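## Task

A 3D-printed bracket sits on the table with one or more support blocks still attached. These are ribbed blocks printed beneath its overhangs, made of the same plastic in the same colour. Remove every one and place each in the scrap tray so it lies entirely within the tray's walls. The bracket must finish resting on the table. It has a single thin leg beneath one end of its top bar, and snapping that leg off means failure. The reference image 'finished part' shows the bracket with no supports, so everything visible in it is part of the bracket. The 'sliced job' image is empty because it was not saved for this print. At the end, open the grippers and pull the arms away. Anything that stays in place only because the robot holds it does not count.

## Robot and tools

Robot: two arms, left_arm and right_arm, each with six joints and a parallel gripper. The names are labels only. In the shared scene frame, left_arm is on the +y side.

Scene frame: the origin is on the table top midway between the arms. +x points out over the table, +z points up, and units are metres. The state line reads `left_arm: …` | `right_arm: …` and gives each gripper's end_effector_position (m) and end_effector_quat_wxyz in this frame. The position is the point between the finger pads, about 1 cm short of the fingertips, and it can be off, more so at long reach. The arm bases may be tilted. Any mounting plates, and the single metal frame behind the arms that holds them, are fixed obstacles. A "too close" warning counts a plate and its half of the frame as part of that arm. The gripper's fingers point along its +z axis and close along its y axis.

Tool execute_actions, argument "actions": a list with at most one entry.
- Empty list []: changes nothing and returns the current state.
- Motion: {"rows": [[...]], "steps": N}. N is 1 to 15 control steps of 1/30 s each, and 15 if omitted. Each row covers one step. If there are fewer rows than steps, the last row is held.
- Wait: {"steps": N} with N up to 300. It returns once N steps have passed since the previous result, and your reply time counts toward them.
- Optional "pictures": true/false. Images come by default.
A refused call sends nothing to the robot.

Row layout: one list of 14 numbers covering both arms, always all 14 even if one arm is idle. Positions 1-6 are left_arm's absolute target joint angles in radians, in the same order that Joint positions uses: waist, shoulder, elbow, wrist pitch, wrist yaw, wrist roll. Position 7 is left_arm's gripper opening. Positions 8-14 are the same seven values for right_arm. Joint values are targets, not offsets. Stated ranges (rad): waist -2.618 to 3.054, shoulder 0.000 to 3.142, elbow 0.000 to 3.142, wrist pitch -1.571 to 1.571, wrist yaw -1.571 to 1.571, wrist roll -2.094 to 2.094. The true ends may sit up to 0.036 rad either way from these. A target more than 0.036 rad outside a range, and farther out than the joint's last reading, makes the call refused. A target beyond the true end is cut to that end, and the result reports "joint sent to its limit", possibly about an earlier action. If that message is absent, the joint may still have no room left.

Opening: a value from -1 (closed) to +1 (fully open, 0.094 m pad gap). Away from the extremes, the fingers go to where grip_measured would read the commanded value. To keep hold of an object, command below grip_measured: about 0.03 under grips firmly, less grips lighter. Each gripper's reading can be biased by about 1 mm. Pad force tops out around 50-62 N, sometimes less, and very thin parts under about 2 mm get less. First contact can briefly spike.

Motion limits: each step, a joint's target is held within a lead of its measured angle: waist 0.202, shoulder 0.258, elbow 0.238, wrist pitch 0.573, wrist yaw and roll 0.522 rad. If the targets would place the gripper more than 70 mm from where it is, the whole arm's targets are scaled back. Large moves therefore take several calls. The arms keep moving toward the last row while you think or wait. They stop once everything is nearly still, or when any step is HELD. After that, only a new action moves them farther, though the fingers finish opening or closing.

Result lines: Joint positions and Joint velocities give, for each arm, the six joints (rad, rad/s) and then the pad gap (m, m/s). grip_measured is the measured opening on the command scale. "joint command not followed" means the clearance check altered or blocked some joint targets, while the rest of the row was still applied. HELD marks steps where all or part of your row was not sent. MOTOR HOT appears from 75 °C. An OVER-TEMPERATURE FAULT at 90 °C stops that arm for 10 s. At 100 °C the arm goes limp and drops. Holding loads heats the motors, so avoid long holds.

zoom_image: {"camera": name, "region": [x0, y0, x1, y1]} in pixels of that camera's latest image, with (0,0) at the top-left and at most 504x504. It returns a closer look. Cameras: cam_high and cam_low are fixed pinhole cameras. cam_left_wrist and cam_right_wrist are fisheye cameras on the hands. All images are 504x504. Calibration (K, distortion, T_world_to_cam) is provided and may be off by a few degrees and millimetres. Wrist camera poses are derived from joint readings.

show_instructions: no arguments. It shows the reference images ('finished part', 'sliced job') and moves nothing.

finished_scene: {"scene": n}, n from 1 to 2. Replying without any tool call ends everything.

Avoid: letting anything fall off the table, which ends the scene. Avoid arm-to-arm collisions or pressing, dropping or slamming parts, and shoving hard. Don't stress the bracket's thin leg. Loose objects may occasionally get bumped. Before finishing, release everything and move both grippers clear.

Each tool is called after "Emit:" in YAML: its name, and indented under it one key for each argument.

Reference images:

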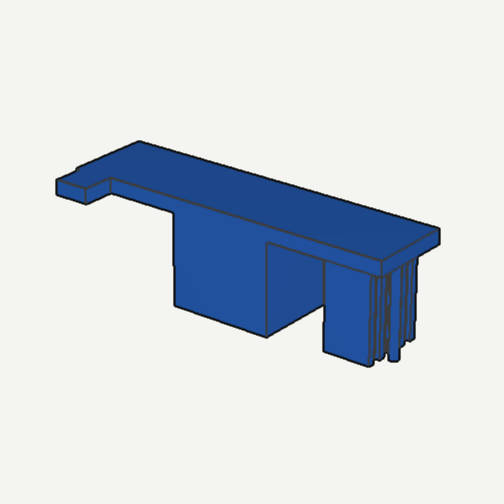

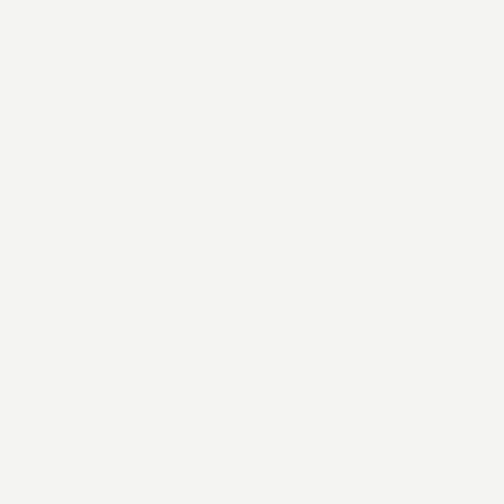

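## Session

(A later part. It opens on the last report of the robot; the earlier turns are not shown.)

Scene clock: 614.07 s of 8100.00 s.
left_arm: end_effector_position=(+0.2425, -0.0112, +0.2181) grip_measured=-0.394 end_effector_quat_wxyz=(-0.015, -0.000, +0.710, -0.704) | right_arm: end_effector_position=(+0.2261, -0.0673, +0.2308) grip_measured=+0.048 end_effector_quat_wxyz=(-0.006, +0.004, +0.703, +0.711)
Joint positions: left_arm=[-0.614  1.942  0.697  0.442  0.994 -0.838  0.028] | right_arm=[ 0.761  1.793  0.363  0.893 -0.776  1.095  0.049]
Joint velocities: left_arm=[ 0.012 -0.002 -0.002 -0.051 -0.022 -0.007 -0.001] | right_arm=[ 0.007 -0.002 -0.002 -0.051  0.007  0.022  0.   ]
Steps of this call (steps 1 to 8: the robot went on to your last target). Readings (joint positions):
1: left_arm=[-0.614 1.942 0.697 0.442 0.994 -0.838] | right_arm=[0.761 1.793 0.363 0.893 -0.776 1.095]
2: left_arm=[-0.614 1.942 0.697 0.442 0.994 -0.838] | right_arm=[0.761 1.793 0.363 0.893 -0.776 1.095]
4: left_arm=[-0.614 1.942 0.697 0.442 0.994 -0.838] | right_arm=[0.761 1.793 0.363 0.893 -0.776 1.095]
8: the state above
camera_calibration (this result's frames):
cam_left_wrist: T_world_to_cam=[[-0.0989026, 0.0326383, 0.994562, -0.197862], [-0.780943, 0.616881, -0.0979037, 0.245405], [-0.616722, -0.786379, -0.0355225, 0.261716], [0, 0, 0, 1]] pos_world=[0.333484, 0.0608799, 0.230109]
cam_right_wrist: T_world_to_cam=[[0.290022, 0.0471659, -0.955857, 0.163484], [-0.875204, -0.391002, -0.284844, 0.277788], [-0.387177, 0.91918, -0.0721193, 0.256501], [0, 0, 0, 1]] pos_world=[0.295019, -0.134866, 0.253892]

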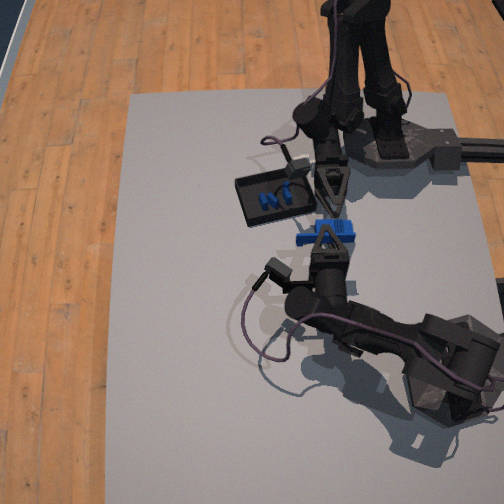

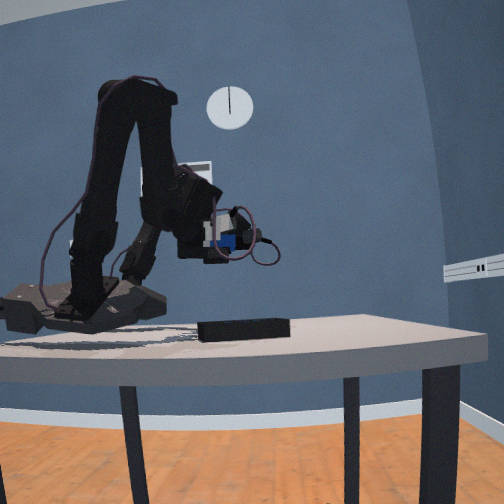

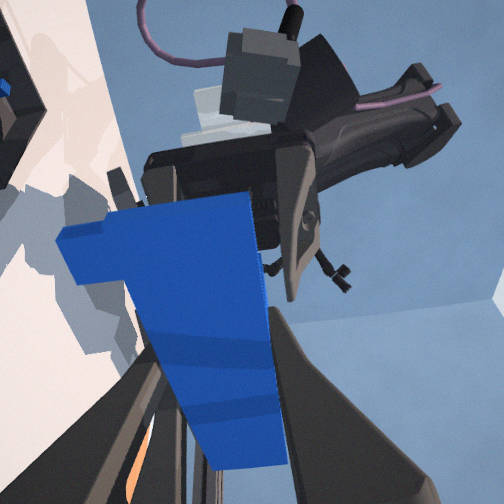

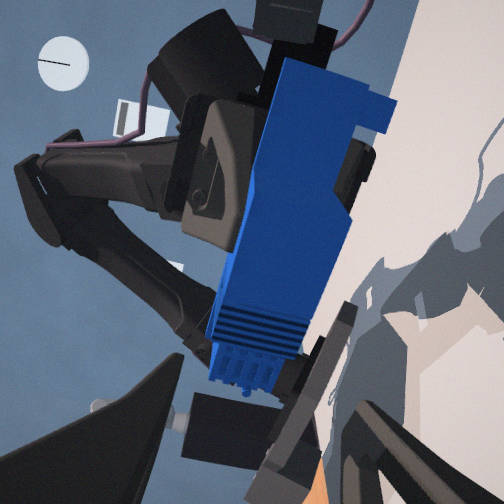

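Emit:
execute_actions:
  actions:
    - {"rows":[[-0.615,1.94,0.70,0.435,1.003,-0.82,-0.45,0.78,1.80,0.39,0.915,-0.77,1.10,0.05],[-0.615,1.94,0.70,0.435,1.003,-0.82,-0.45,0.79,1.812,0.395,0.93,-0.755,1.108,0.05],[-0.615,1.94,0.70,0.435,1.003,-0.82,-0.45,0.80,1.824,0.40,0.945,-0.74,1.116,0.05],[-0.615,1.94,0.70,0.435,1.003,-0.82,-0.45,0.81,1.836,0.405,0.96,-0.728,1.124,0.05],[-0.615,1.94,0.70,0.435,1.003,-0.82,-0.45,0.82,1.848,0.411,0.972,-0.716,1.132,0.05],[-0.615,1.94,0.70,0.435,1.003,-0.82,-0.45,0.83,1.86,0.417,0.984,-0.704,1.14,0.05],[-0.615,1.94,0.70,0.435,1.003,-0.82,-0.45,0.84,1.872,0.423,0.996,-0.692,1.148,0.05],[-0.615,1.94,0.70,0.435,1.003,-0.82,-0.45,0.85,1.884,0.429,1.006,-0.682,1.155,0.05],[-0.615,1.94,0.70,0.435,1.003,-0.82,-0.45,0.86,1.896,0.435,1.014,-0.674,1.16,0.05],[-0.615,1.94,0.70,0.435,1.003,-0.82,-0.45,0.87,1.908,0.441,1.02,-0.668,1.165,0.05],[-0.615,1.94,0.70,0.435,1.003,-0.82,-0.45,0.878,1.92,0.446,1.022,-0.665,1.165,0.05],[-0.615,1.94,0.70,0.435,1.003,-0.82,-0.45,0.885,1.93,0.45,1.022,-0.665,1.165,0.05]],"steps":15}
  pictures: false

Emit:
execute_actions:
  actions:
    - {"steps":10}

Emit:
zoom_image:
  camera: "cam_high"
  region: [270,150,390,270]

Scene clock: 630.13 s of 8100.00 s.
left_arm: end_effector_position=(+0.2425, -0.0112, +0.2181) grip_measured=-0.394 end_effector_quat_wxyz=(-0.015, -0.000, +0.710, -0.704) | right_arm: end_effector_position=(+0.2184, -0.0328, +0.2311) grip_measured=+0.048 end_effector_quat_wxyz=(-0.007, -0.001, +0.705, +0.710)
Joint positions: left_arm=[-0.614  1.942  0.697  0.442  0.994 -0.838  0.028] | right_arm=[ 0.873  1.92   0.426  0.998 -0.684  1.156  0.049]
Joint velocities: left_arm=[-0.012 -0.012  0.012  0.007  0.022 -0.037 -0.   ] | right_arm=[ 0.037  0.066 -0.002  0.037  0.125  0.066 -0.   ]
Steps of this call (steps 1 to 15: the robot went on to your last target; steps 16 to 90: nothing new was sent; then 12.57 s passed at rest; steps 91 to 105: all 15 steps of this action). Readings (joint positions):
91: left_arm=[-0.614 1.942 0.697 0.442 0.994 -0.838] | right_arm=[0.762 1.793 0.363 0.894 -0.775 1.095]
92: left_arm=[-0.614 1.942 0.697 0.442 0.994 -0.838] | right_arm=[0.765 1.794 0.363 0.899 -0.772 1.097]
94: left_arm=[-0.614 1.942 0.697 0.442 0.994 -0.838] | right_arm=[0.779 1.806 0.370 0.914 -0.760 1.105]
98: left_arm=[-0.614 1.942 0.697 0.442 0.994 -0.838] | right_arm=[0.820 1.853 0.396 0.954 -0.726 1.127]
105: the state above

Scene clock: 630.47 s of 8100.00 s.
left_arm: end_effector_position=(+0.2425, -0.0112, +0.2181) grip_measured=-0.394 end_effector_quat_wxyz=(-0.015, -0.000, +0.710, -0.704) | right_arm: end_effector_position=(+0.2212, -0.0327, +0.2322) grip_measured=+0.048 end_effector_quat_wxyz=(-0.002, +0.004, +0.704, +0.711)
Joint positions: left_arm=[-0.614  1.942  0.697  0.442  0.994 -0.838  0.028] | right_arm=[ 0.874  1.921  0.426  1.01  -0.672  1.163  0.049]
Joint velocities: left_arm=[ 0.012 -0.007  0.002 -0.154 -0.007 -0.007 -0.001] | right_arm=[-0.002 -0.017 -0.007  0.022 -0.007  0.022 -0.002]
Steps of this call (steps 1 to 10: the robot went on to your last target). Readings (joint positions):
1: left_arm=[-0.614 1.942 0.697 0.442 0.994 -0.838] | right_arm=[0.874 1.921 0.426 0.999 -0.681 1.158]
2: left_arm=[-0.614 1.942 0.697 0.442 0.994 -0.838] | right_arm=[0.874 1.921 0.426 1.001 -0.679 1.159]
4: left_arm=[-0.614 1.942 0.697 0.442 0.994 -0.838] | right_arm=[0.874 1.921 0.426 1.005 -0.676 1.161]
8: left_arm=[-0.614 1.942 0.697 0.442 0.994 -0.838] | right_arm=[0.874 1.921 0.426 1.010 -0.673 1.163]
10: the state above
camera_calibration (this result's frames):
cam_left_wrist: T_world_to_cam=[[-0.0989026, 0.0326383, 0.994562, -0.197862], [-0.780943, 0.616881, -0.0979037, 0.245405], [-0.616722, -0.786379, -0.0355225, 0.261716], [0, 0, 0, 1]] pos_world=[0.333484, 0.0608799, 0.230109]
cam_right_wrist: T_world_to_cam=[[0.296397, 0.0448659, -0.95401, 0.162666], [-0.875489, -0.386416, -0.290174, 0.288804], [-0.381664, 0.921233, -0.075253, 0.222442], [0, 0, 0, 1]] pos_world=[0.289529, -0.100621, 0.255728]

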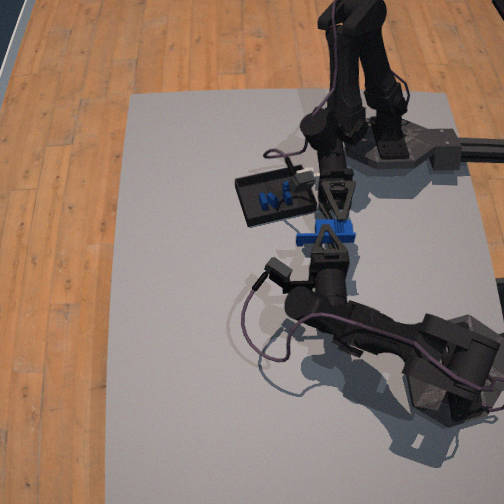

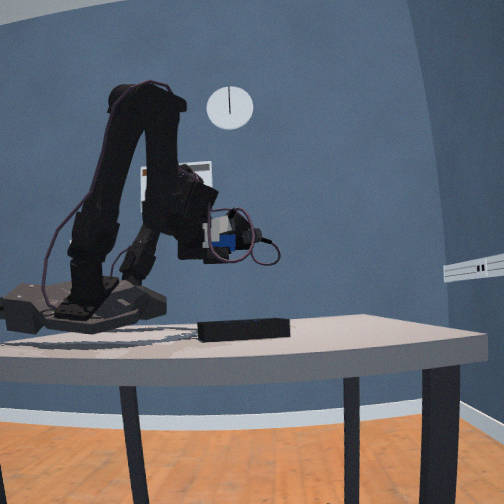

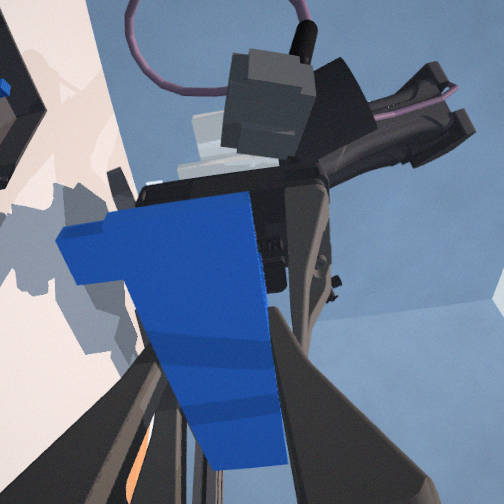

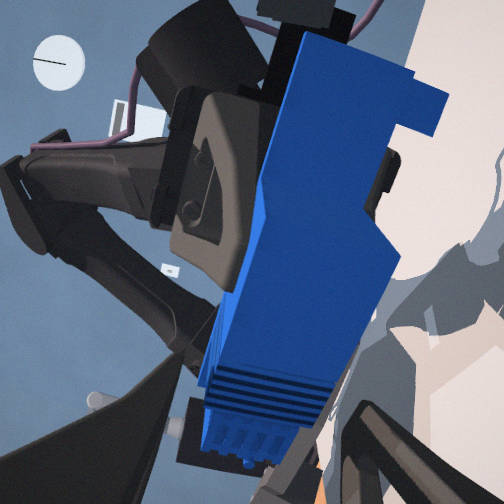

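Region (270, 150, 390, 270) of cam_high's 504x504 image, scaled by 4.200, with more detail than that image has.

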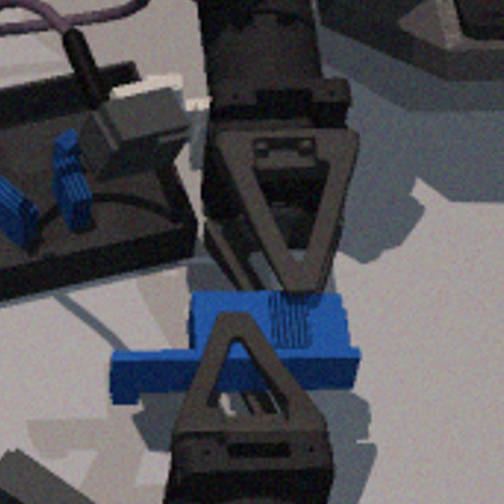

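Emit:
execute_actions:
  actions:
    - {"rows":[[-0.615,1.94,0.70,0.435,1.003,-0.82,-0.45,0.89,1.938,0.455,1.035,-0.655,1.17,0.0],[-0.615,1.94,0.70,0.435,1.003,-0.82,-0.45,0.895,1.946,0.46,1.045,-0.648,1.175,-0.05],[-0.615,1.94,0.70,0.435,1.003,-0.82,-0.45,0.90,1.954,0.465,1.05,-0.643,1.18,-0.1],[-0.615,1.94,0.70,0.435,1.003,-0.82,-0.45,0.906,1.962,0.469,1.051,-0.641,1.181,-0.15],[-0.615,1.94,0.70,0.435,1.003,-0.82,-0.45,0.906,1.962,0.469,1.051,-0.641,1.181,-0.2],[-0.615,1.94,0.70,0.435,1.003,-0.82,-0.45,0.906,1.962,0.469,1.051,-0.641,1.181,-0.22]],"steps":15}

Emit:
zoom_image:
  camera: "cam_high"
  region: [270,150,390,270]

Scene clock: 639.37 s of 8100.00 s.
left_arm: end_effector_position=(+0.2425, -0.0112, +0.2181) grip_measured=-0.394 end_effector_quat_wxyz=(-0.015, -0.000, +0.710, -0.704) | right_arm: end_effector_position=(+0.2225, -0.0248, +0.2335) grip_measured=-0.218 end_effector_quat_wxyz=(+0.002, +0.006, +0.702, +0.713)
Joint positions: left_arm=[-0.614  1.942  0.697  0.442  0.994 -0.838  0.028] | right_arm=[ 0.894  1.952  0.445  1.04  -0.648  1.18   0.037]
Joint velocities: left_arm=[ 0.012 -0.002  0.007 -0.125  0.037 -0.022 -0.   ] | right_arm=[ 0.012  0.007 -0.012  0.037  0.051  0.022 -0.001]
Steps of this call (steps 1 to 30: the robot went on to your last target; steps 31 to 90: nothing new was sent; then 5.40 s passed at rest; steps 91 to 105: all 15 steps of this action). Readings (joint positions):
91: left_arm=[-0.614 1.942 0.697 0.442 0.994 -0.838] | right_arm=[0.874 1.922 0.426 1.014 -0.669 1.165]
92: left_arm=[-0.614 1.942 0.697 0.442 0.994 -0.838] | right_arm=[0.875 1.924 0.427 1.018 -0.666 1.167]
94: left_arm=[-0.614 1.942 0.697 0.442 0.994 -0.838] | right_arm=[0.882 1.936 0.435 1.026 -0.659 1.171]
98: left_arm=[-0.614 1.942 0.697 0.442 0.994 -0.838] | right_arm=[0.894 1.952 0.445 1.035 -0.652 1.177]
105: the state above
camera_calibration (this result's frames):
cam_left_wrist: T_world_to_cam=[[-0.0989026, 0.0326383, 0.994562, -0.197862], [-0.780943, 0.616881, -0.0979037, 0.245405], [-0.616722, -0.786379, -0.0355225, 0.261716], [0, 0, 0, 1]] pos_world=[0.333484, 0.0608799, 0.230109]
cam_right_wrist: T_world_to_cam=[[0.298555, 0.0473385, -0.953218, 0.162537], [-0.87837, -0.376999, -0.293834, 0.295161], [-0.373272, 0.925003, -0.0709742, 0.213008], [0, 0, 0, 1]] pos_world=[0.290244, -0.0934517, 0.25678]

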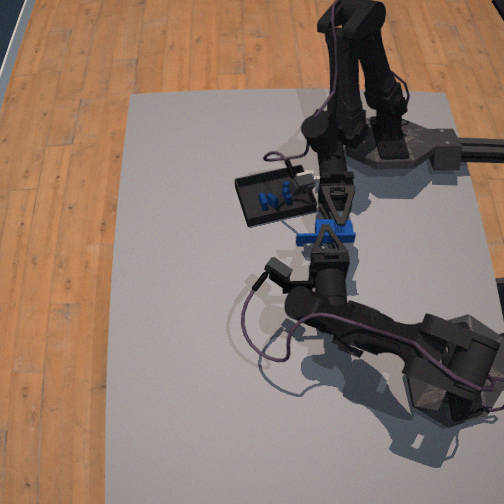

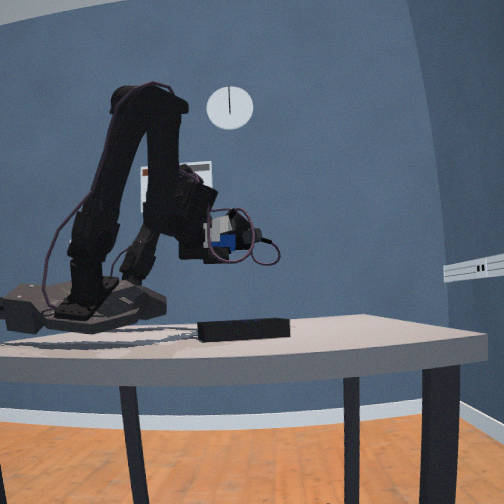

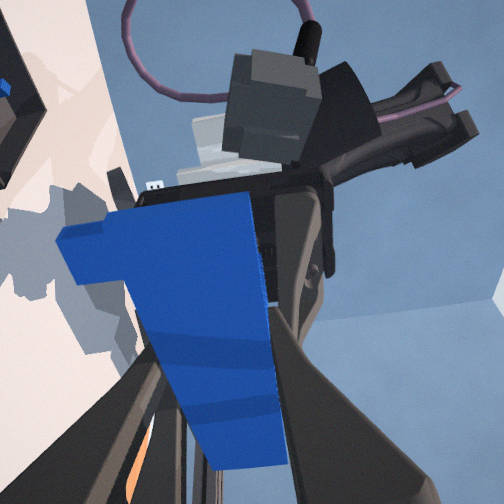

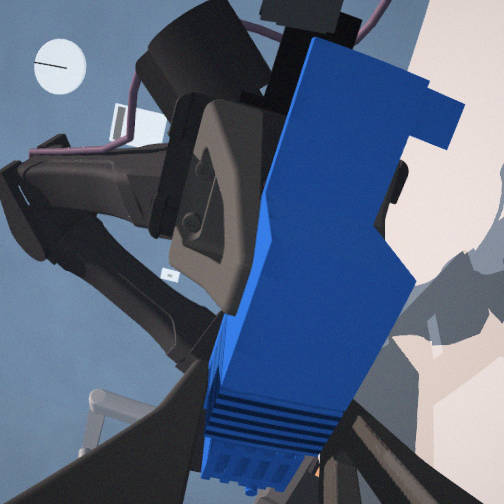

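Region (270, 150, 390, 270) of cam_high's 504x504 image, scaled by 4.200, with more detail than that image has.

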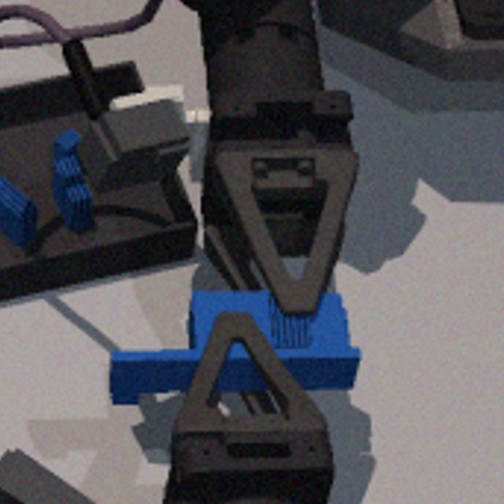

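Emit:
execute_actions:
  actions:
    - {"rows":[[-0.615,1.94,0.70,0.435,1.003,-0.82,-0.45,0.906,1.962,0.469,1.03,-0.68,1.181,-0.22],[-0.615,1.94,0.70,0.435,1.003,-0.82,-0.45,0.906,1.962,0.469,1.03,-0.68,1.181,-0.22],[-0.615,1.94,0.70,0.435,1.003,-0.82,-0.45,0.906,1.962,0.469,1.03,-0.672,1.181,-0.22],[-0.615,1.94,0.70,0.435,1.003,-0.82,-0.45,0.906,1.962,0.469,1.025,-0.672,1.181,-0.25],[-0.615,1.94,0.70,0.435,1.003,-0.82,-0.45,0.906,1.962,0.469,1.025,-0.672,1.181,-0.28],[-0.615,1.94,0.70,0.435,1.003,-0.82,-0.45,0.906,1.962,0.469,1.025,-0.672,1.181,-0.31],[-0.615,1.94,0.70,0.435,1.003,-0.82,-0.45,0.906,1.962,0.469,1.025,-0.672,1.181,-0.34],[-0.615,1.94,0.70,0.435,1.003,-0.82,-0.45,0.906,1.962,0.469,1.025,-0.672,1.181,-0.37],[-0.615,1.94,0.70,0.435,1.003,-0.82,-0.45,0.906,1.962,0.469,1.025,-0.672,1.181,-0.40],[-0.615,1.94,0.70,0.435,1.003,-0.82,-0.45,0.906,1.962,0.469,1.025,-0.672,1.181,-0.43],[-0.615,1.94,0.70,0.435,1.003,-0.82,-0.45,0.906,1.962,0.469,1.025,-0.672,1.181,-0.46]],"steps":15}

Emit:
zoom_image:
  camera: "cam_high"
  region: [270,150,390,270]

Scene clock: 647.97 s of 8100.00 s.
left_arm: end_effector_position=(+0.2425, -0.0112, +0.2181) grip_measured=-0.394 end_effector_quat_wxyz=(-0.015, -0.000, +0.710, -0.704) | right_arm: end_effector_position=(+0.2219, -0.0248, +0.2341) grip_measured=-0.405 end_effector_quat_wxyz=(+0.000, +0.005, +0.701, +0.714)
Joint positions: left_arm=[-0.614  1.942  0.697  0.442  0.994 -0.838  0.028] | right_arm=[ 0.894  1.952  0.445  1.041 -0.653  1.18   0.028]
Joint velocities: left_arm=[ 0.007 -0.007  0.002  0.081 -0.066  0.051 -0.   ] | right_arm=[ 0.012 -0.012  0.002  0.037 -0.022 -0.051  0.   ]
Steps of this call (steps 1 to 15: the robot went on to your last target; steps 16 to 90: nothing new was sent; then 5.10 s passed at rest; steps 91 to 105: all 15 steps of this action). Readings (joint positions):
91: left_arm=[-0.614 1.942 0.697 0.442 0.994 -0.838] | right_arm=[0.894 1.952 0.445 1.041 -0.648 1.180]
92: left_arm=[-0.614 1.942 0.697 0.442 0.994 -0.838] | right_arm=[0.894 1.952 0.445 1.041 -0.651 1.180]
94: left_arm=[-0.614 1.942 0.697 0.442 0.994 -0.838] | right_arm=[0.894 1.952 0.445 1.041 -0.652 1.180]
98: left_arm=[-0.614 1.942 0.697 0.442 0.994 -0.838] | right_arm=[0.894 1.952 0.445 1.041 -0.652 1.180]
105: the state above
camera_calibration (this result's frames):
cam_left_wrist: T_world_to_cam=[[-0.0989026, 0.0326383, 0.994562, -0.197862], [-0.780943, 0.616881, -0.0979037, 0.245405], [-0.616722, -0.786379, -0.0355225, 0.261716], [0, 0, 0, 1]] pos_world=[0.333484, 0.0608799, 0.230109]
cam_right_wrist: T_world_to_cam=[[0.298609, 0.0512101, -0.953001, 0.163343], [-0.876878, -0.379439, -0.295147, 0.294705], [-0.37672, 0.923798, -0.0683991, 0.212954], [0, 0, 0, 1]] pos_world=[0.289868, -0.0932688, 0.257213]

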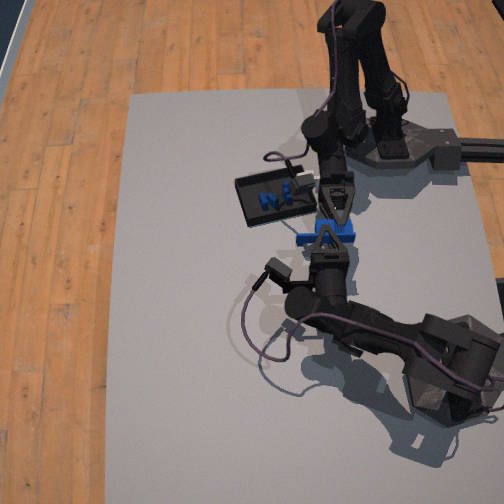

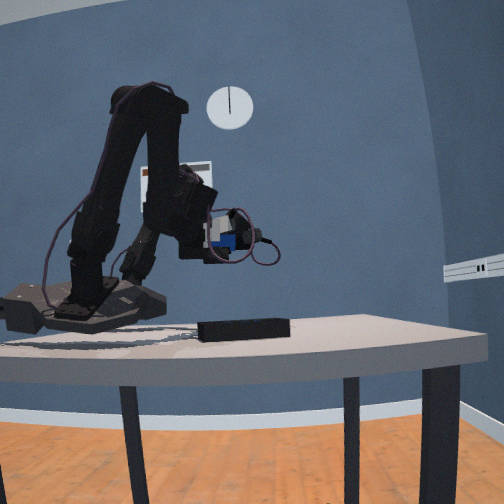

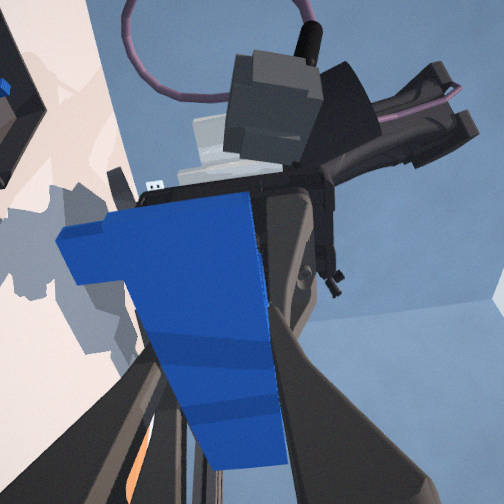

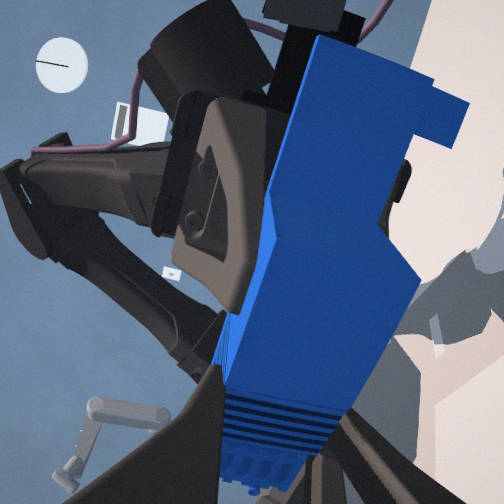

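Region (270, 150, 390, 270) of cam_high's 504x504 image, scaled by 4.200, with more detail than that image has.

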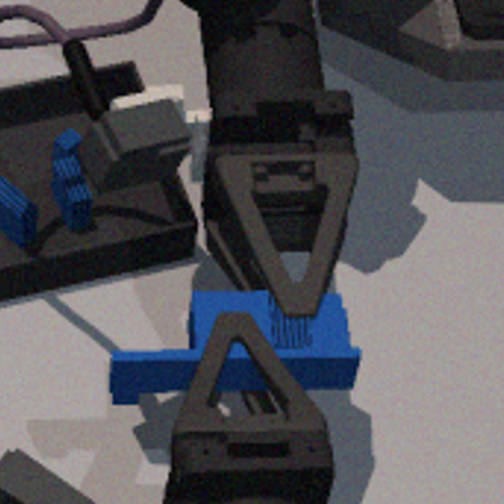

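Emit:
execute_actions:
  actions:
    - {"rows":[[-0.615,1.94,0.70,0.45,1.01,-0.83,-0.45,0.906,1.962,0.469,1.05,-0.672,1.181,-0.46],[-0.615,1.94,0.70,0.459,1.022,-0.833,-0.45,0.906,1.962,0.469,1.065,-0.675,1.183,-0.46],[-0.615,1.94,0.70,0.468,1.034,-0.836,-0.45,0.906,1.962,0.469,1.08,-0.68,1.185,-0.46],[-0.615,1.94,0.70,0.477,1.046,-0.839,-0.45,0.906,1.962,0.469,1.093,-0.687,1.187,-0.46],[-0.615,1.94,0.70,0.486,1.058,-0.842,-0.45,0.906,1.962,0.469,1.106,-0.694,1.189,-0.46],[-0.615,1.94,0.70,0.495,1.07,-0.845,-0.45,0.906,1.962,0.469,1.119,-0.701,1.191,-0.46],[-0.615,1.94,0.70,0.504,1.082,-0.848,-0.45,0.906,1.962,0.469,1.132,-0.708,1.193,-0.46],[-0.615,1.94,0.70,0.513,1.094,-0.851,-0.45,0.906,1.962,0.469,1.145,-0.715,1.195,-0.46],[-0.615,1.94,0.70,0.522,1.106,-0.854,-0.45,0.906,1.962,0.469,1.158,-0.722,1.197,-0.46],[-0.615,1.94,0.70,0.53,1.118,-0.857,-0.45,0.906,1.962,0.469,1.17,-0.73,1.2,-0.46]],"steps":15}

Scene clock: 660.27 s of 8100.00 s.
left_arm: end_effector_position=(+0.2394, -0.0106, +0.2347) grip_measured=-0.394 end_effector_quat_wxyz=(-0.015, +0.024, +0.683, -0.730) | right_arm: end_effector_position=(+0.2190, -0.0255, +0.2526) grip_measured=-0.405 end_effector_quat_wxyz=(+0.004, -0.017, +0.672, +0.741)
Joint positions: left_arm=[-0.614  1.942  0.697  0.506  1.07  -0.858  0.028] | right_arm=[ 0.894  1.958  0.445  1.128 -0.707  1.196  0.028]
Joint velocities: left_arm=[-0.002 -0.002 -0.017  0.081  0.227 -0.007 -0.002] | right_arm=[-0.002 -0.002 -0.012  0.154 -0.154 -0.007 -0.001]
Steps of this call (steps 1 to 15: the robot went on to your last target; steps 16 to 90: nothing new was sent; then 8.80 s passed at rest; steps 91 to 105: all 15 steps of this action). Readings (joint positions):
91: left_arm=[-0.614 1.942 0.697 0.442 0.994 -0.838] | right_arm=[0.894 1.952 0.445 1.041 -0.653 1.180]
92: left_arm=[-0.614 1.942 0.697 0.442 0.995 -0.838] | right_arm=[0.894 1.952 0.445 1.043 -0.653 1.180]
94: left_arm=[-0.614 1.942 0.697 0.446 1.000 -0.840] | right_arm=[0.894 1.952 0.445 1.047 -0.656 1.182]
98: left_arm=[-0.614 1.942 0.697 0.462 1.015 -0.848] | right_arm=[0.894 1.954 0.445 1.065 -0.665 1.187]
105: the state above
camera_calibration (this result's frames):
cam_left_wrist: T_world_to_cam=[[-0.1295, 0.111436, 0.985298, -0.204347], [-0.755596, 0.63237, -0.17083, 0.255447], [-0.642109, -0.76661, 0.00230838, 0.258249], [0, 0, 0, 1]] pos_world=[0.332375, 0.0592104, 0.244385]
cam_right_wrist: T_world_to_cam=[[0.330955, 0.133804, -0.934112, 0.172128], [-0.855303, -0.375659, -0.356843, 0.308313], [-0.398655, 0.917048, -0.00988341, 0.203698], [0, 0, 0, 1]] pos_world=[0.287939, -0.0940116, 0.272819]

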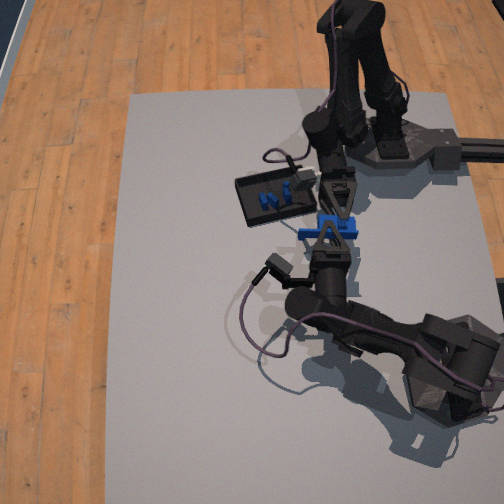

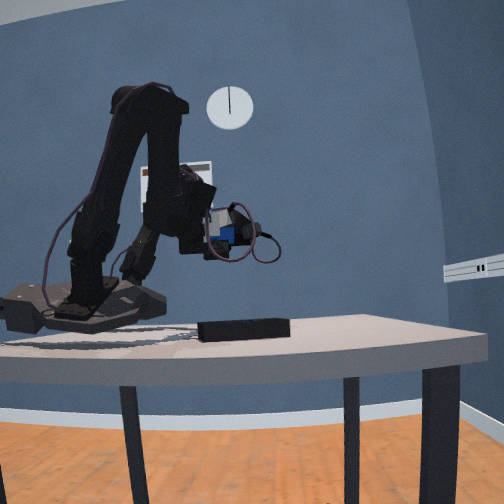

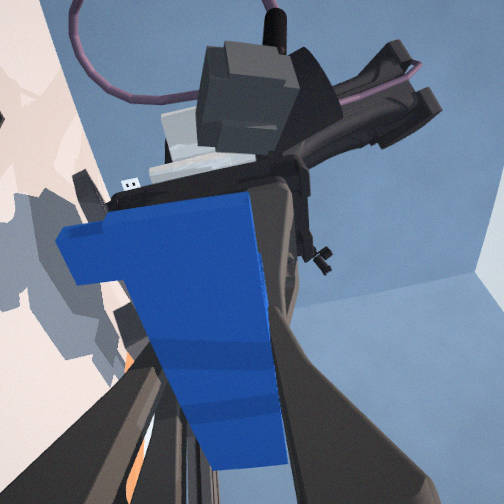

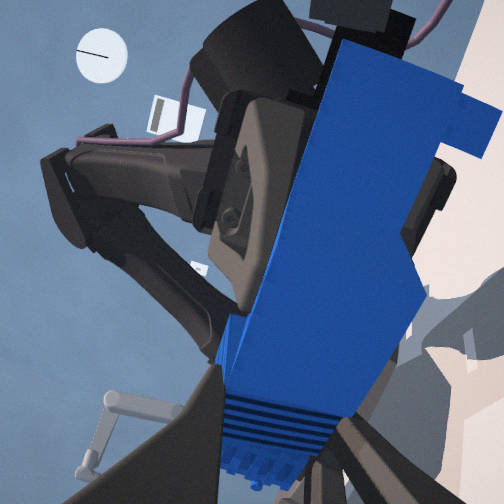

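Emit:
execute_actions:
  actions:
    - {"rows":[[-0.615,1.94,0.70,0.50,1.07,-0.85,-0.45,0.89,1.955,0.44,1.13,-0.71,1.195,-0.46],[-0.615,1.94,0.70,0.48,1.05,-0.845,-0.45,0.886,1.95,0.435,1.10,-0.69,1.19,-0.46],[-0.615,1.94,0.70,0.46,1.03,-0.84,-0.45,0.886,1.945,0.435,1.07,-0.675,1.185,-0.46],[-0.615,1.94,0.70,0.445,1.01,-0.83,-0.45,0.886,1.945,0.435,1.045,-0.66,1.18,-0.46],[-0.615,1.94,0.70,0.435,0.995,-0.82,-0.45,0.886,1.945,0.435,1.025,-0.652,1.175,-0.46]],"steps":13}
  pictures: false

Emit:
execute_actions:
  actions:
    - {"rows":[[-0.615,1.94,0.70,0.435,0.995,-0.82,-0.45,0.886,1.945,0.435,1.01,-0.675,1.17,-0.46],[-0.615,1.94,0.70,0.435,0.995,-0.82,-0.45,0.88,1.937,0.43,0.997,-0.69,1.163,-0.46],[-0.615,1.94,0.70,0.435,0.995,-0.82,-0.45,0.872,1.926,0.424,0.985,-0.702,1.156,-0.46],[-0.615,1.94,0.70,0.435,0.995,-0.82,-0.45,0.863,1.914,0.417,0.974,-0.712,1.15,-0.46],[-0.615,1.94,0.70,0.435,0.995,-0.82,-0.45,0.854,1.902,0.41,0.963,-0.721,1.144,-0.46],[-0.615,1.94,0.70,0.435,0.995,-0.82,-0.45,0.845,1.89,0.403,0.952,-0.73,1.138,-0.46],[-0.615,1.94,0.70,0.435,0.995,-0.82,-0.45,0.836,1.878,0.396,0.941,-0.739,1.132,-0.46],[-0.615,1.94,0.70,0.435,0.995,-0.82,-0.45,0.827,1.866,0.389,0.93,-0.748,1.126,-0.46],[-0.615,1.94,0.70,0.435,0.995,-0.82,-0.45,0.818,1.854,0.382,0.92,-0.757,1.12,-0.46],[-0.615,1.94,0.70,0.435,0.995,-0.82,-0.45,0.809,1.842,0.375,0.91,-0.766,1.114,-0.46],[-0.615,1.94,0.70,0.435,0.995,-0.82,-0.45,0.80,1.83,0.368,0.90,-0.775,1.108,-0.46],[-0.615,1.94,0.70,0.435,0.995,-0.82,-0.45,0.79,1.817,0.361,0.892,-0.782,1.102,-0.46],[-0.615,1.94,0.70,0.435,0.995,-0.82,-0.45,0.78,1.803,0.354,0.887,-0.787,1.1,-0.46],[-0.615,1.94,0.70,0.435,0.995,-0.82,-0.45,0.77,1.79,0.347,0.885,-0.79,1.1,-0.46],[-0.615,1.94,0.70,0.435,0.995,-0.82,-0.45,0.765,1.78,0.343,0.885,-0.79,1.1,-0.46]],"steps":15}
  pictures: false

Emit:
execute_actions:
  actions:
    - {"steps":8}

Emit:
zoom_image:
  camera: "cam_high"
  region: [230,140,380,270]

Scene clock: 674.80 s of 8100.00 s.
left_arm: end_effector_position=(+0.2425, -0.0112, +0.2190) grip_measured=-0.394 end_effector_quat_wxyz=(-0.016, +0.000, +0.709, -0.705) | right_arm: end_effector_position=(+0.2210, -0.0244, +0.2349) grip_measured=-0.405 end_effector_quat_wxyz=(-0.004, +0.005, +0.698, +0.716)
Joint positions: left_arm=[-0.614  1.942  0.697  0.446  0.998 -0.841  0.028] | right_arm=[ 0.894  1.958  0.445  1.052 -0.661  1.191  0.028]
Joint velocities: left_arm=[-0.007 -0.017  0.012 -0.051 -0.11  -0.037  0.   ] | right_arm=[-0.012 -0.012 -0.022 -0.081  0.022  0.022 -0.   ]
Steps of this call (steps 1 to 30: the robot went on to your last target; steps 31 to 90: nothing new was sent; then 11.10 s passed at rest; steps 91 to 103: all 13 steps of this action). Readings (joint positions):
91: left_arm=[-0.614 1.942 0.697 0.522 1.085 -0.862] | right_arm=[0.894 1.958 0.445 1.142 -0.719 1.198]
92: left_arm=[-0.614 1.942 0.697 0.518 1.079 -0.862] | right_arm=[0.894 1.958 0.445 1.137 -0.715 1.198]
94: left_arm=[-0.614 1.942 0.697 0.501 1.058 -0.859] | right_arm=[0.894 1.958 0.445 1.118 -0.701 1.198]
98: left_arm=[-0.614 1.942 0.697 0.462 1.016 -0.847] | right_arm=[0.894 1.958 0.445 1.074 -0.674 1.193]
103: the state above

Scene clock: 675.30 s of 8100.00 s.
left_arm: end_effector_position=(+0.2434, -0.0112, +0.2169) grip_measured=-0.394 end_effector_quat_wxyz=(-0.014, -0.003, +0.713, -0.701) | right_arm: end_effector_position=(+0.2253, -0.0612, +0.2308) grip_measured=-0.405 end_effector_quat_wxyz=(-0.010, +0.012, +0.704, +0.710)
Joint positions: left_arm=[-0.614  1.942  0.697  0.441  0.986 -0.839  0.028] | right_arm=[ 0.784  1.816  0.369  0.924 -0.749  1.129  0.028]
Joint velocities: left_arm=[ 0.002  0.017 -0.007 -0.022  0.007  0.037 -0.   ] | right_arm=[-0.266 -0.359 -0.203 -0.183 -0.066 -0.11   0.001]
Steps of this call (steps 1 to 15: all 15 steps of this action). Readings (joint positions):
1: left_arm=[-0.614 1.942 0.697 0.444 0.996 -0.841] | right_arm=[0.894 1.958 0.445 1.049 -0.660 1.190]
2: left_arm=[-0.614 1.942 0.697 0.443 0.996 -0.840] | right_arm=[0.893 1.957 0.445 1.045 -0.661 1.188]
4: left_arm=[-0.614 1.942 0.697 0.441 0.994 -0.840] | right_arm=[0.884 1.949 0.444 1.026 -0.669 1.181]
8: left_arm=[-0.614 1.942 0.697 0.441 0.989 -0.839] | right_arm=[0.849 1.904 0.419 0.988 -0.697 1.163]
15: the state above

Scene clock: 675.57 s of 8100.00 s.
left_arm: end_effector_position=(+0.2434, -0.0112, +0.2169) grip_measured=-0.394 end_effector_quat_wxyz=(-0.014, -0.003, +0.713, -0.701) | right_arm: end_effector_position=(+0.2251, -0.0659, +0.2317) grip_measured=-0.405 end_effector_quat_wxyz=(-0.010, +0.010, +0.703, +0.711)
Joint positions: left_arm=[-0.614  1.942  0.697  0.441  0.986 -0.838  0.028] | right_arm=[ 0.77   1.795  0.361  0.906 -0.765  1.118  0.028]
Joint velocities: left_arm=[-0.002 -0.007  0.007  0.022 -0.051  0.022 -0.   ] | right_arm=[ 0.012 -0.012  0.012 -0.007  0.007 -0.066 -0.   ]
Steps of this call (steps 1 to 8: the robot went on to your last target). Readings (joint positions):
1: left_arm=[-0.614 1.942 0.697 0.441 0.986 -0.839] | right_arm=[0.777 1.806 0.364 0.919 -0.752 1.126]
2: left_arm=[-0.614 1.942 0.697 0.441 0.986 -0.838] | right_arm=[0.773 1.799 0.361 0.916 -0.756 1.124]
4: left_arm=[-0.614 1.942 0.697 0.441 0.986 -0.838] | right_arm=[0.770 1.795 0.361 0.913 -0.760 1.121]
8: the state above
camera_calibration (this result's frames):
cam_left_wrist: T_world_to_cam=[[-0.0976036, 0.0257353, 0.994893, -0.197032], [-0.784501, 0.613141, -0.0928236, 0.245723], [-0.612398, -0.789554, -0.0396554, 0.262043], [0, 0, 0, 1]] pos_world=[0.334013, 0.0613048, 0.229226]
cam_right_wrist: T_world_to_cam=[[0.277138, 0.047369, -0.959662, 0.168367], [-0.880273, -0.387811, -0.273354, 0.276368], [-0.385116, 0.920521, -0.0657794, 0.253071], [0, 0, 0, 1]] pos_world=[0.294081, -0.133754, 0.253768]

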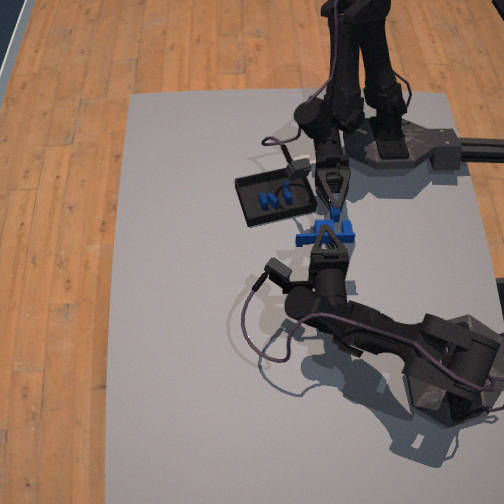

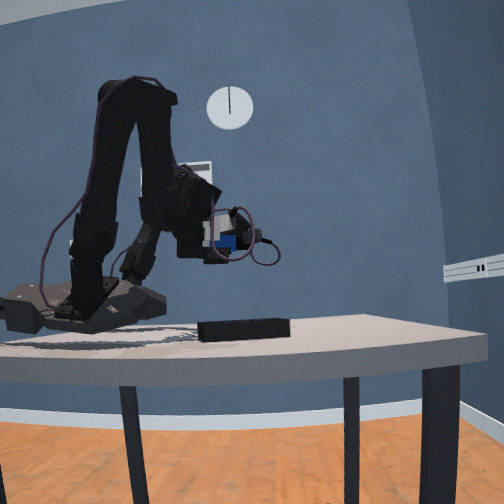

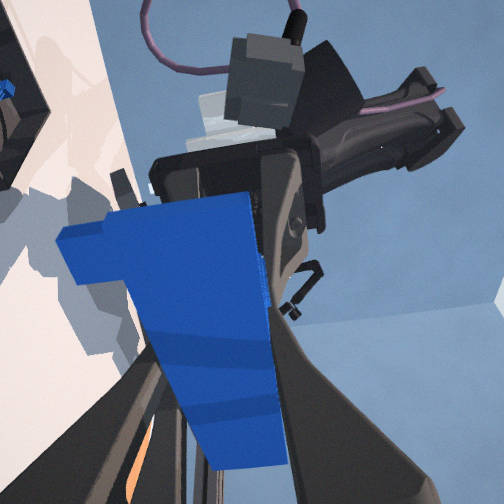

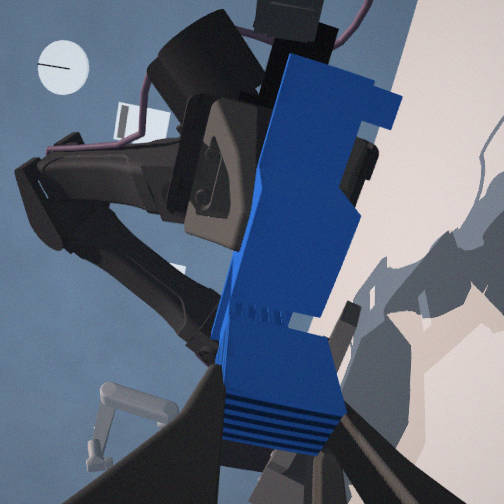

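Region (230, 140, 380, 270) of cam_high's 504x504 image, scaled by 3.360, with more detail than that image has; it fills the top 437 rows of this view, and the rest is white.

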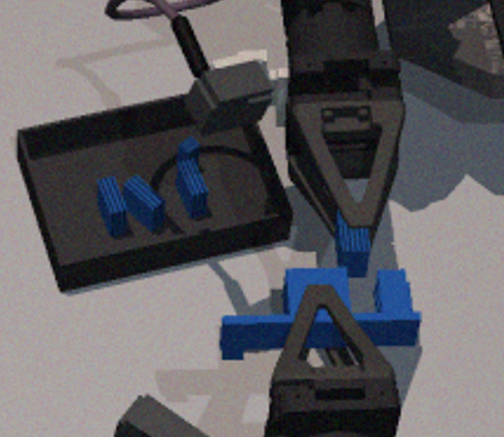

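Emit:
execute_actions:
  actions:
    - {"rows":[[-0.615,1.94,0.70,0.435,0.995,-0.82,-0.45,0.74,1.78,0.35,0.885,-0.79,1.1,-0.46],[-0.615,1.94,0.70,0.435,0.995,-0.82,-0.45,0.71,1.78,0.36,0.885,-0.79,1.1,-0.46],[-0.61,1.94,0.70,0.42,0.97,-0.82,-0.45,0.68,1.78,0.37,0.87,-0.78,1.09,-0.46],[-0.605,1.94,0.71,0.39,0.93,-0.80,-0.45,0.65,1.78,0.39,0.83,-0.76,1.07,-0.46],[-0.60,1.94,0.73,0.35,0.88,-0.77,-0.45,0.62,1.785,0.42,0.77,-0.72,1.04,-0.46],[-0.595,1.94,0.75,0.30,0.83,-0.74,-0.45,0.59,1.79,0.46,0.70,-0.68,1.01,-0.46],[-0.59,1.94,0.775,0.25,0.78,-0.71,-0.45,0.565,1.795,0.50,0.63,-0.64,0.98,-0.46],[-0.59,1.94,0.80,0.20,0.725,-0.68,-0.45,0.545,1.80,0.55,0.55,-0.59,0.95,-0.46],[-0.59,1.94,0.825,0.15,0.67,-0.65,-0.45,0.53,1.805,0.60,0.47,-0.54,0.92,-0.46],[-0.59,1.945,0.85,0.10,0.615,-0.62,-0.45,0.52,1.81,0.65,0.39,-0.49,0.89,-0.46],[-0.59,1.95,0.875,0.04,0.56,-0.59,-0.45,0.52,1.82,0.70,0.31,-0.44,0.86,-0.46],[-0.59,1.955,0.90,-0.02,0.505,-0.56,-0.45,0.52,1.83,0.75,0.23,-0.39,0.83,-0.46],[-0.59,1.96,0.925,-0.08,0.45,-0.53,-0.45,0.52,1.84,0.80,0.15,-0.34,0.80,-0.46],[-0.595,1.965,0.95,-0.14,0.395,-0.50,-0.45,0.52,1.85,0.85,0.07,-0.29,0.77,-0.46],[-0.60,1.97,0.975,-0.20,0.34,-0.47,-0.45,0.52,1.86,0.90,-0.01,-0.24,0.74,-0.46]],"steps":15}
  pictures: false

Emit:
execute_actions:
  actions:
    - {"rows":[[-0.61,1.98,1.0,-0.26,0.285,-0.44,-0.45,0.525,1.875,0.95,-0.10,-0.19,0.70,-0.46],[-0.62,1.99,1.025,-0.32,0.23,-0.41,-0.45,0.53,1.89,1.0,-0.19,-0.14,0.66,-0.46],[-0.63,2.0,1.05,-0.38,0.175,-0.38,-0.45,0.535,1.905,1.05,-0.28,-0.09,0.62,-0.46],[-0.64,2.015,1.075,-0.44,0.12,-0.35,-0.45,0.54,1.92,1.10,-0.37,-0.04,0.58,-0.46],[-0.65,2.03,1.10,-0.50,0.065,-0.32,-0.45,0.547,1.94,1.15,-0.46,0.01,0.55,-0.46],[-0.66,2.045,1.125,-0.56,0.01,-0.29,-0.45,0.555,1.96,1.20,-0.55,0.06,0.52,-0.46],[-0.67,2.06,1.15,-0.62,-0.045,-0.26,-0.45,0.563,1.98,1.25,-0.64,0.11,0.49,-0.46],[-0.68,2.075,1.175,-0.68,-0.10,-0.23,-0.45,0.571,2.0,1.295,-0.73,0.16,0.46,-0.46],[-0.69,2.09,1.20,-0.73,-0.155,-0.20,-0.45,0.58,2.02,1.34,-0.82,0.21,0.43,-0.46],[-0.70,2.105,1.225,-0.78,-0.21,-0.17,-0.45,0.59,2.04,1.38,-0.90,0.26,0.40,-0.46],[-0.715,2.12,1.25,-0.82,-0.26,-0.14,-0.45,0.60,2.06,1.42,-0.97,0.30,0.37,-0.46],[-0.73,2.14,1.275,-0.85,-0.30,-0.11,-0.45,0.61,2.085,1.46,-1.03,0.33,0.35,-0.46],[-0.745,2.16,1.30,-0.875,-0.33,-0.08,-0.45,0.62,2.11,1.50,-1.07,0.35,0.33,-0.46],[-0.76,2.18,1.325,-0.89,-0.35,-0.05,-0.45,0.628,2.13,1.53,-1.09,0.365,0.315,-0.46],[-0.77,2.20,1.345,-0.89,-0.355,-0.03,-0.45,0.633,2.15,1.555,-1.10,0.367,0.31,-0.46]],"steps":15}
  pictures: false

Emit:
execute_actions:
  actions:
    - {"steps":15}

Scene clock: 713.30 s of 8100.00 s.
left_arm: end_effector_position=(+0.3116, +0.0109, +0.1687) grip_measured=-0.394 end_effector_quat_wxyz=(+0.084, -0.040, +0.841, -0.532) | right_arm: end_effector_position=(+0.4069, -0.1136, +0.1959) grip_measured=-0.405 end_effector_quat_wxyz=(+0.136, +0.149, +0.803, +0.561)
Joint positions: left_arm=[-0.594  1.945  0.911  0.034  0.548 -0.605  0.028] | right_arm=[ 0.519  1.831  0.802  0.316 -0.429  0.873  0.028]
Joint velocities: left_arm=[ 0.002  0.125  0.759 -1.458 -1.473  0.813  0.001] | right_arm=[-0.007  0.261  1.468 -2.044  1.238 -0.769 -0.   ]
Steps of this call (steps 1 to 30: the robot went on to your last target; steps 31 to 90: nothing new was sent; then 34.23 s passed at rest; steps 91 to 105: all 15 steps of this action). Readings (joint positions):
91: left_arm=[-0.614 1.942 0.697 0.441 0.986 -0.838] | right_arm=[0.767 1.795 0.361 0.901 -0.770 1.115]
92: left_arm=[-0.614 1.942 0.697 0.441 0.986 -0.838] | right_arm=[0.757 1.795 0.361 0.901 -0.774 1.115]
94: left_arm=[-0.614 1.942 0.697 0.435 0.973 -0.835] | right_arm=[0.712 1.795 0.362 0.892 -0.775 1.108]
98: left_arm=[-0.605 1.942 0.729 0.333 0.870 -0.780] | right_arm=[0.592 1.795 0.443 0.746 -0.711 1.050]
105: the state above

Scene clock: 713.80 s of 8100.00 s.
left_arm: end_effector_position=(+0.2868, +0.0846, +0.0808) grip_measured=-0.394 end_effector_quat_wxyz=(+0.018, +0.194, +0.977, -0.084) | right_arm: end_effector_position=(+0.4105, -0.1828, +0.1319) grip_measured=-0.404 end_effector_quat_wxyz=(+0.055, -0.051, +0.992, +0.104)
Joint positions: left_arm=[-0.725  2.16   1.277 -0.762 -0.214 -0.159  0.028] | right_arm=[ 0.604  2.104  1.483 -0.871  0.244  0.408  0.028]
Joint velocities: left_arm=[-0.393  0.515  0.716 -0.96  -1.033  0.828 -0.001] | right_arm=[ 0.252  0.613  0.901 -1.487  0.813 -0.623  0.   ]
Steps of this call (steps 1 to 15: all 15 steps of this action). Readings (joint positions):
1: left_arm=[-0.594 1.950 0.938 -0.017 0.497 -0.576] | right_arm=[0.519 1.841 0.853 0.244 -0.385 0.843]
2: left_arm=[-0.594 1.957 0.964 -0.069 0.444 -0.547] | right_arm=[0.519 1.853 0.903 0.169 -0.339 0.810]
4: left_arm=[-0.599 1.977 1.014 -0.179 0.337 -0.489] | right_arm=[0.520 1.881 1.003 0.008 -0.244 0.742]
8: left_arm=[-0.636 2.037 1.111 -0.412 0.121 -0.370] | right_arm=[0.536 1.955 1.200 -0.333 -0.048 0.609]
15: the state above

Scene clock: 714.30 s of 8100.00 s.
left_arm: end_effector_position=(+0.2789, +0.1020, +0.0794) grip_measured=-0.394 end_effector_quat_wxyz=(-0.001, +0.283, +0.959, -0.003) | right_arm: end_effector_position=(+0.3827, -0.2111, +0.1250) grip_measured=-0.404 end_effector_quat_wxyz=(-0.002, -0.135, +0.991, +0.011)
Joint positions: left_arm=[-0.761  2.196  1.316 -0.876 -0.344 -0.042  0.028] | right_arm=[ 0.625  2.146  1.528 -1.082  0.351  0.321  0.028]
Joint velocities: left_arm=[-0.002 -0.002 -0.007  0.007 -0.037  0.022  0.   ] | right_arm=[-0.012 -0.007  0.002 -0.051  0.051 -0.095 -0.001]
Steps of this call (steps 1 to 15: the robot went on to your last target). Readings (joint positions):
1: left_arm=[-0.737 2.176 1.296 -0.785 -0.242 -0.135] | right_arm=[0.613 2.122 1.507 -0.912 0.266 0.390]
2: left_arm=[-0.747 2.187 1.308 -0.799 -0.263 -0.116] | right_arm=[0.619 2.134 1.521 -0.942 0.284 0.375]
4: left_arm=[-0.759 2.195 1.315 -0.823 -0.292 -0.087] | right_arm=[0.625 2.144 1.528 -0.990 0.307 0.355]
8: left_arm=[-0.761 2.196 1.316 -0.859 -0.326 -0.058] | right_arm=[0.625 2.146 1.528 -1.053 0.336 0.333]
15: the state above
camera_calibration (this result's frames):
cam_left_wrist: T_world_to_cam=[[-0.640841, -0.766272, 0.0463764, 0.247996], [-0.597006, 0.535438, 0.597403, 0.0922305], [-0.482604, 0.355153, -0.800599, 0.27517], [0, 0, 0, 1]] pos_world=[0.346786, 0.0429212, 0.153701]
cam_right_wrist: T_world_to_cam=[[0.548011, -0.834453, -0.0580665, -0.373344], [-0.758443, -0.524969, 0.386227, 0.171641], [-0.352771, -0.167617, -0.920574, 0.305148], [0, 0, 0, 1]] pos_world=[0.442424, -0.170284, 0.192941]

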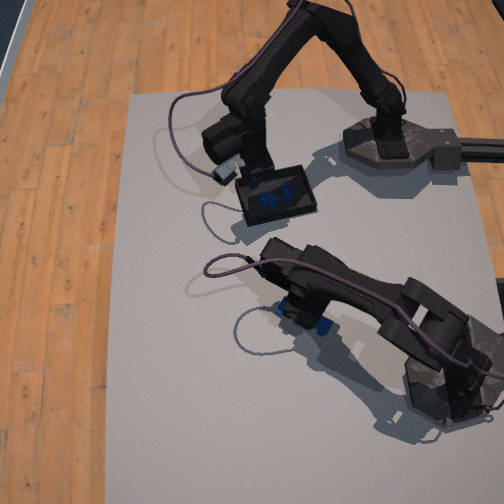

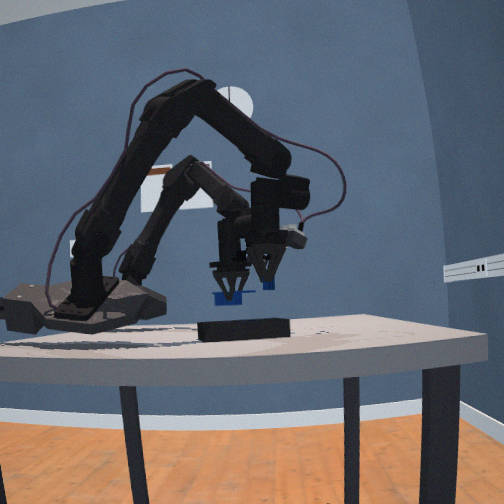

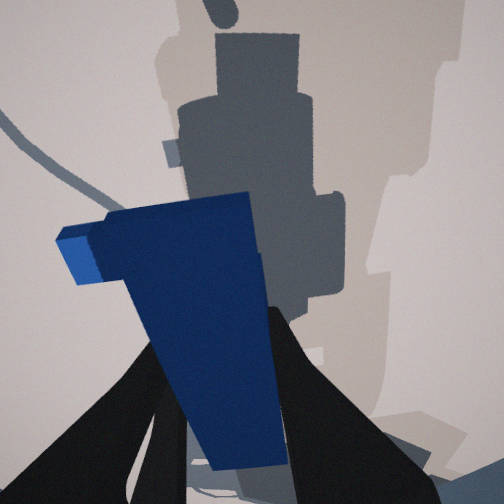

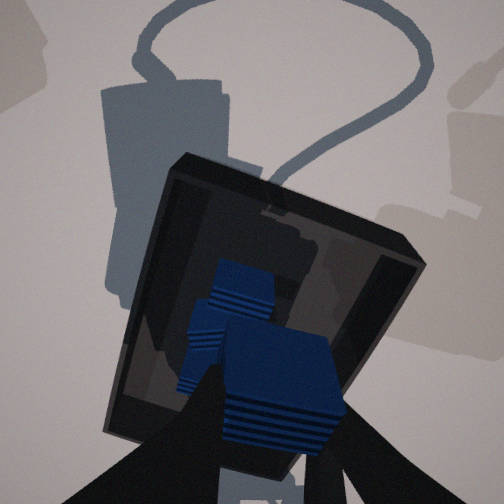

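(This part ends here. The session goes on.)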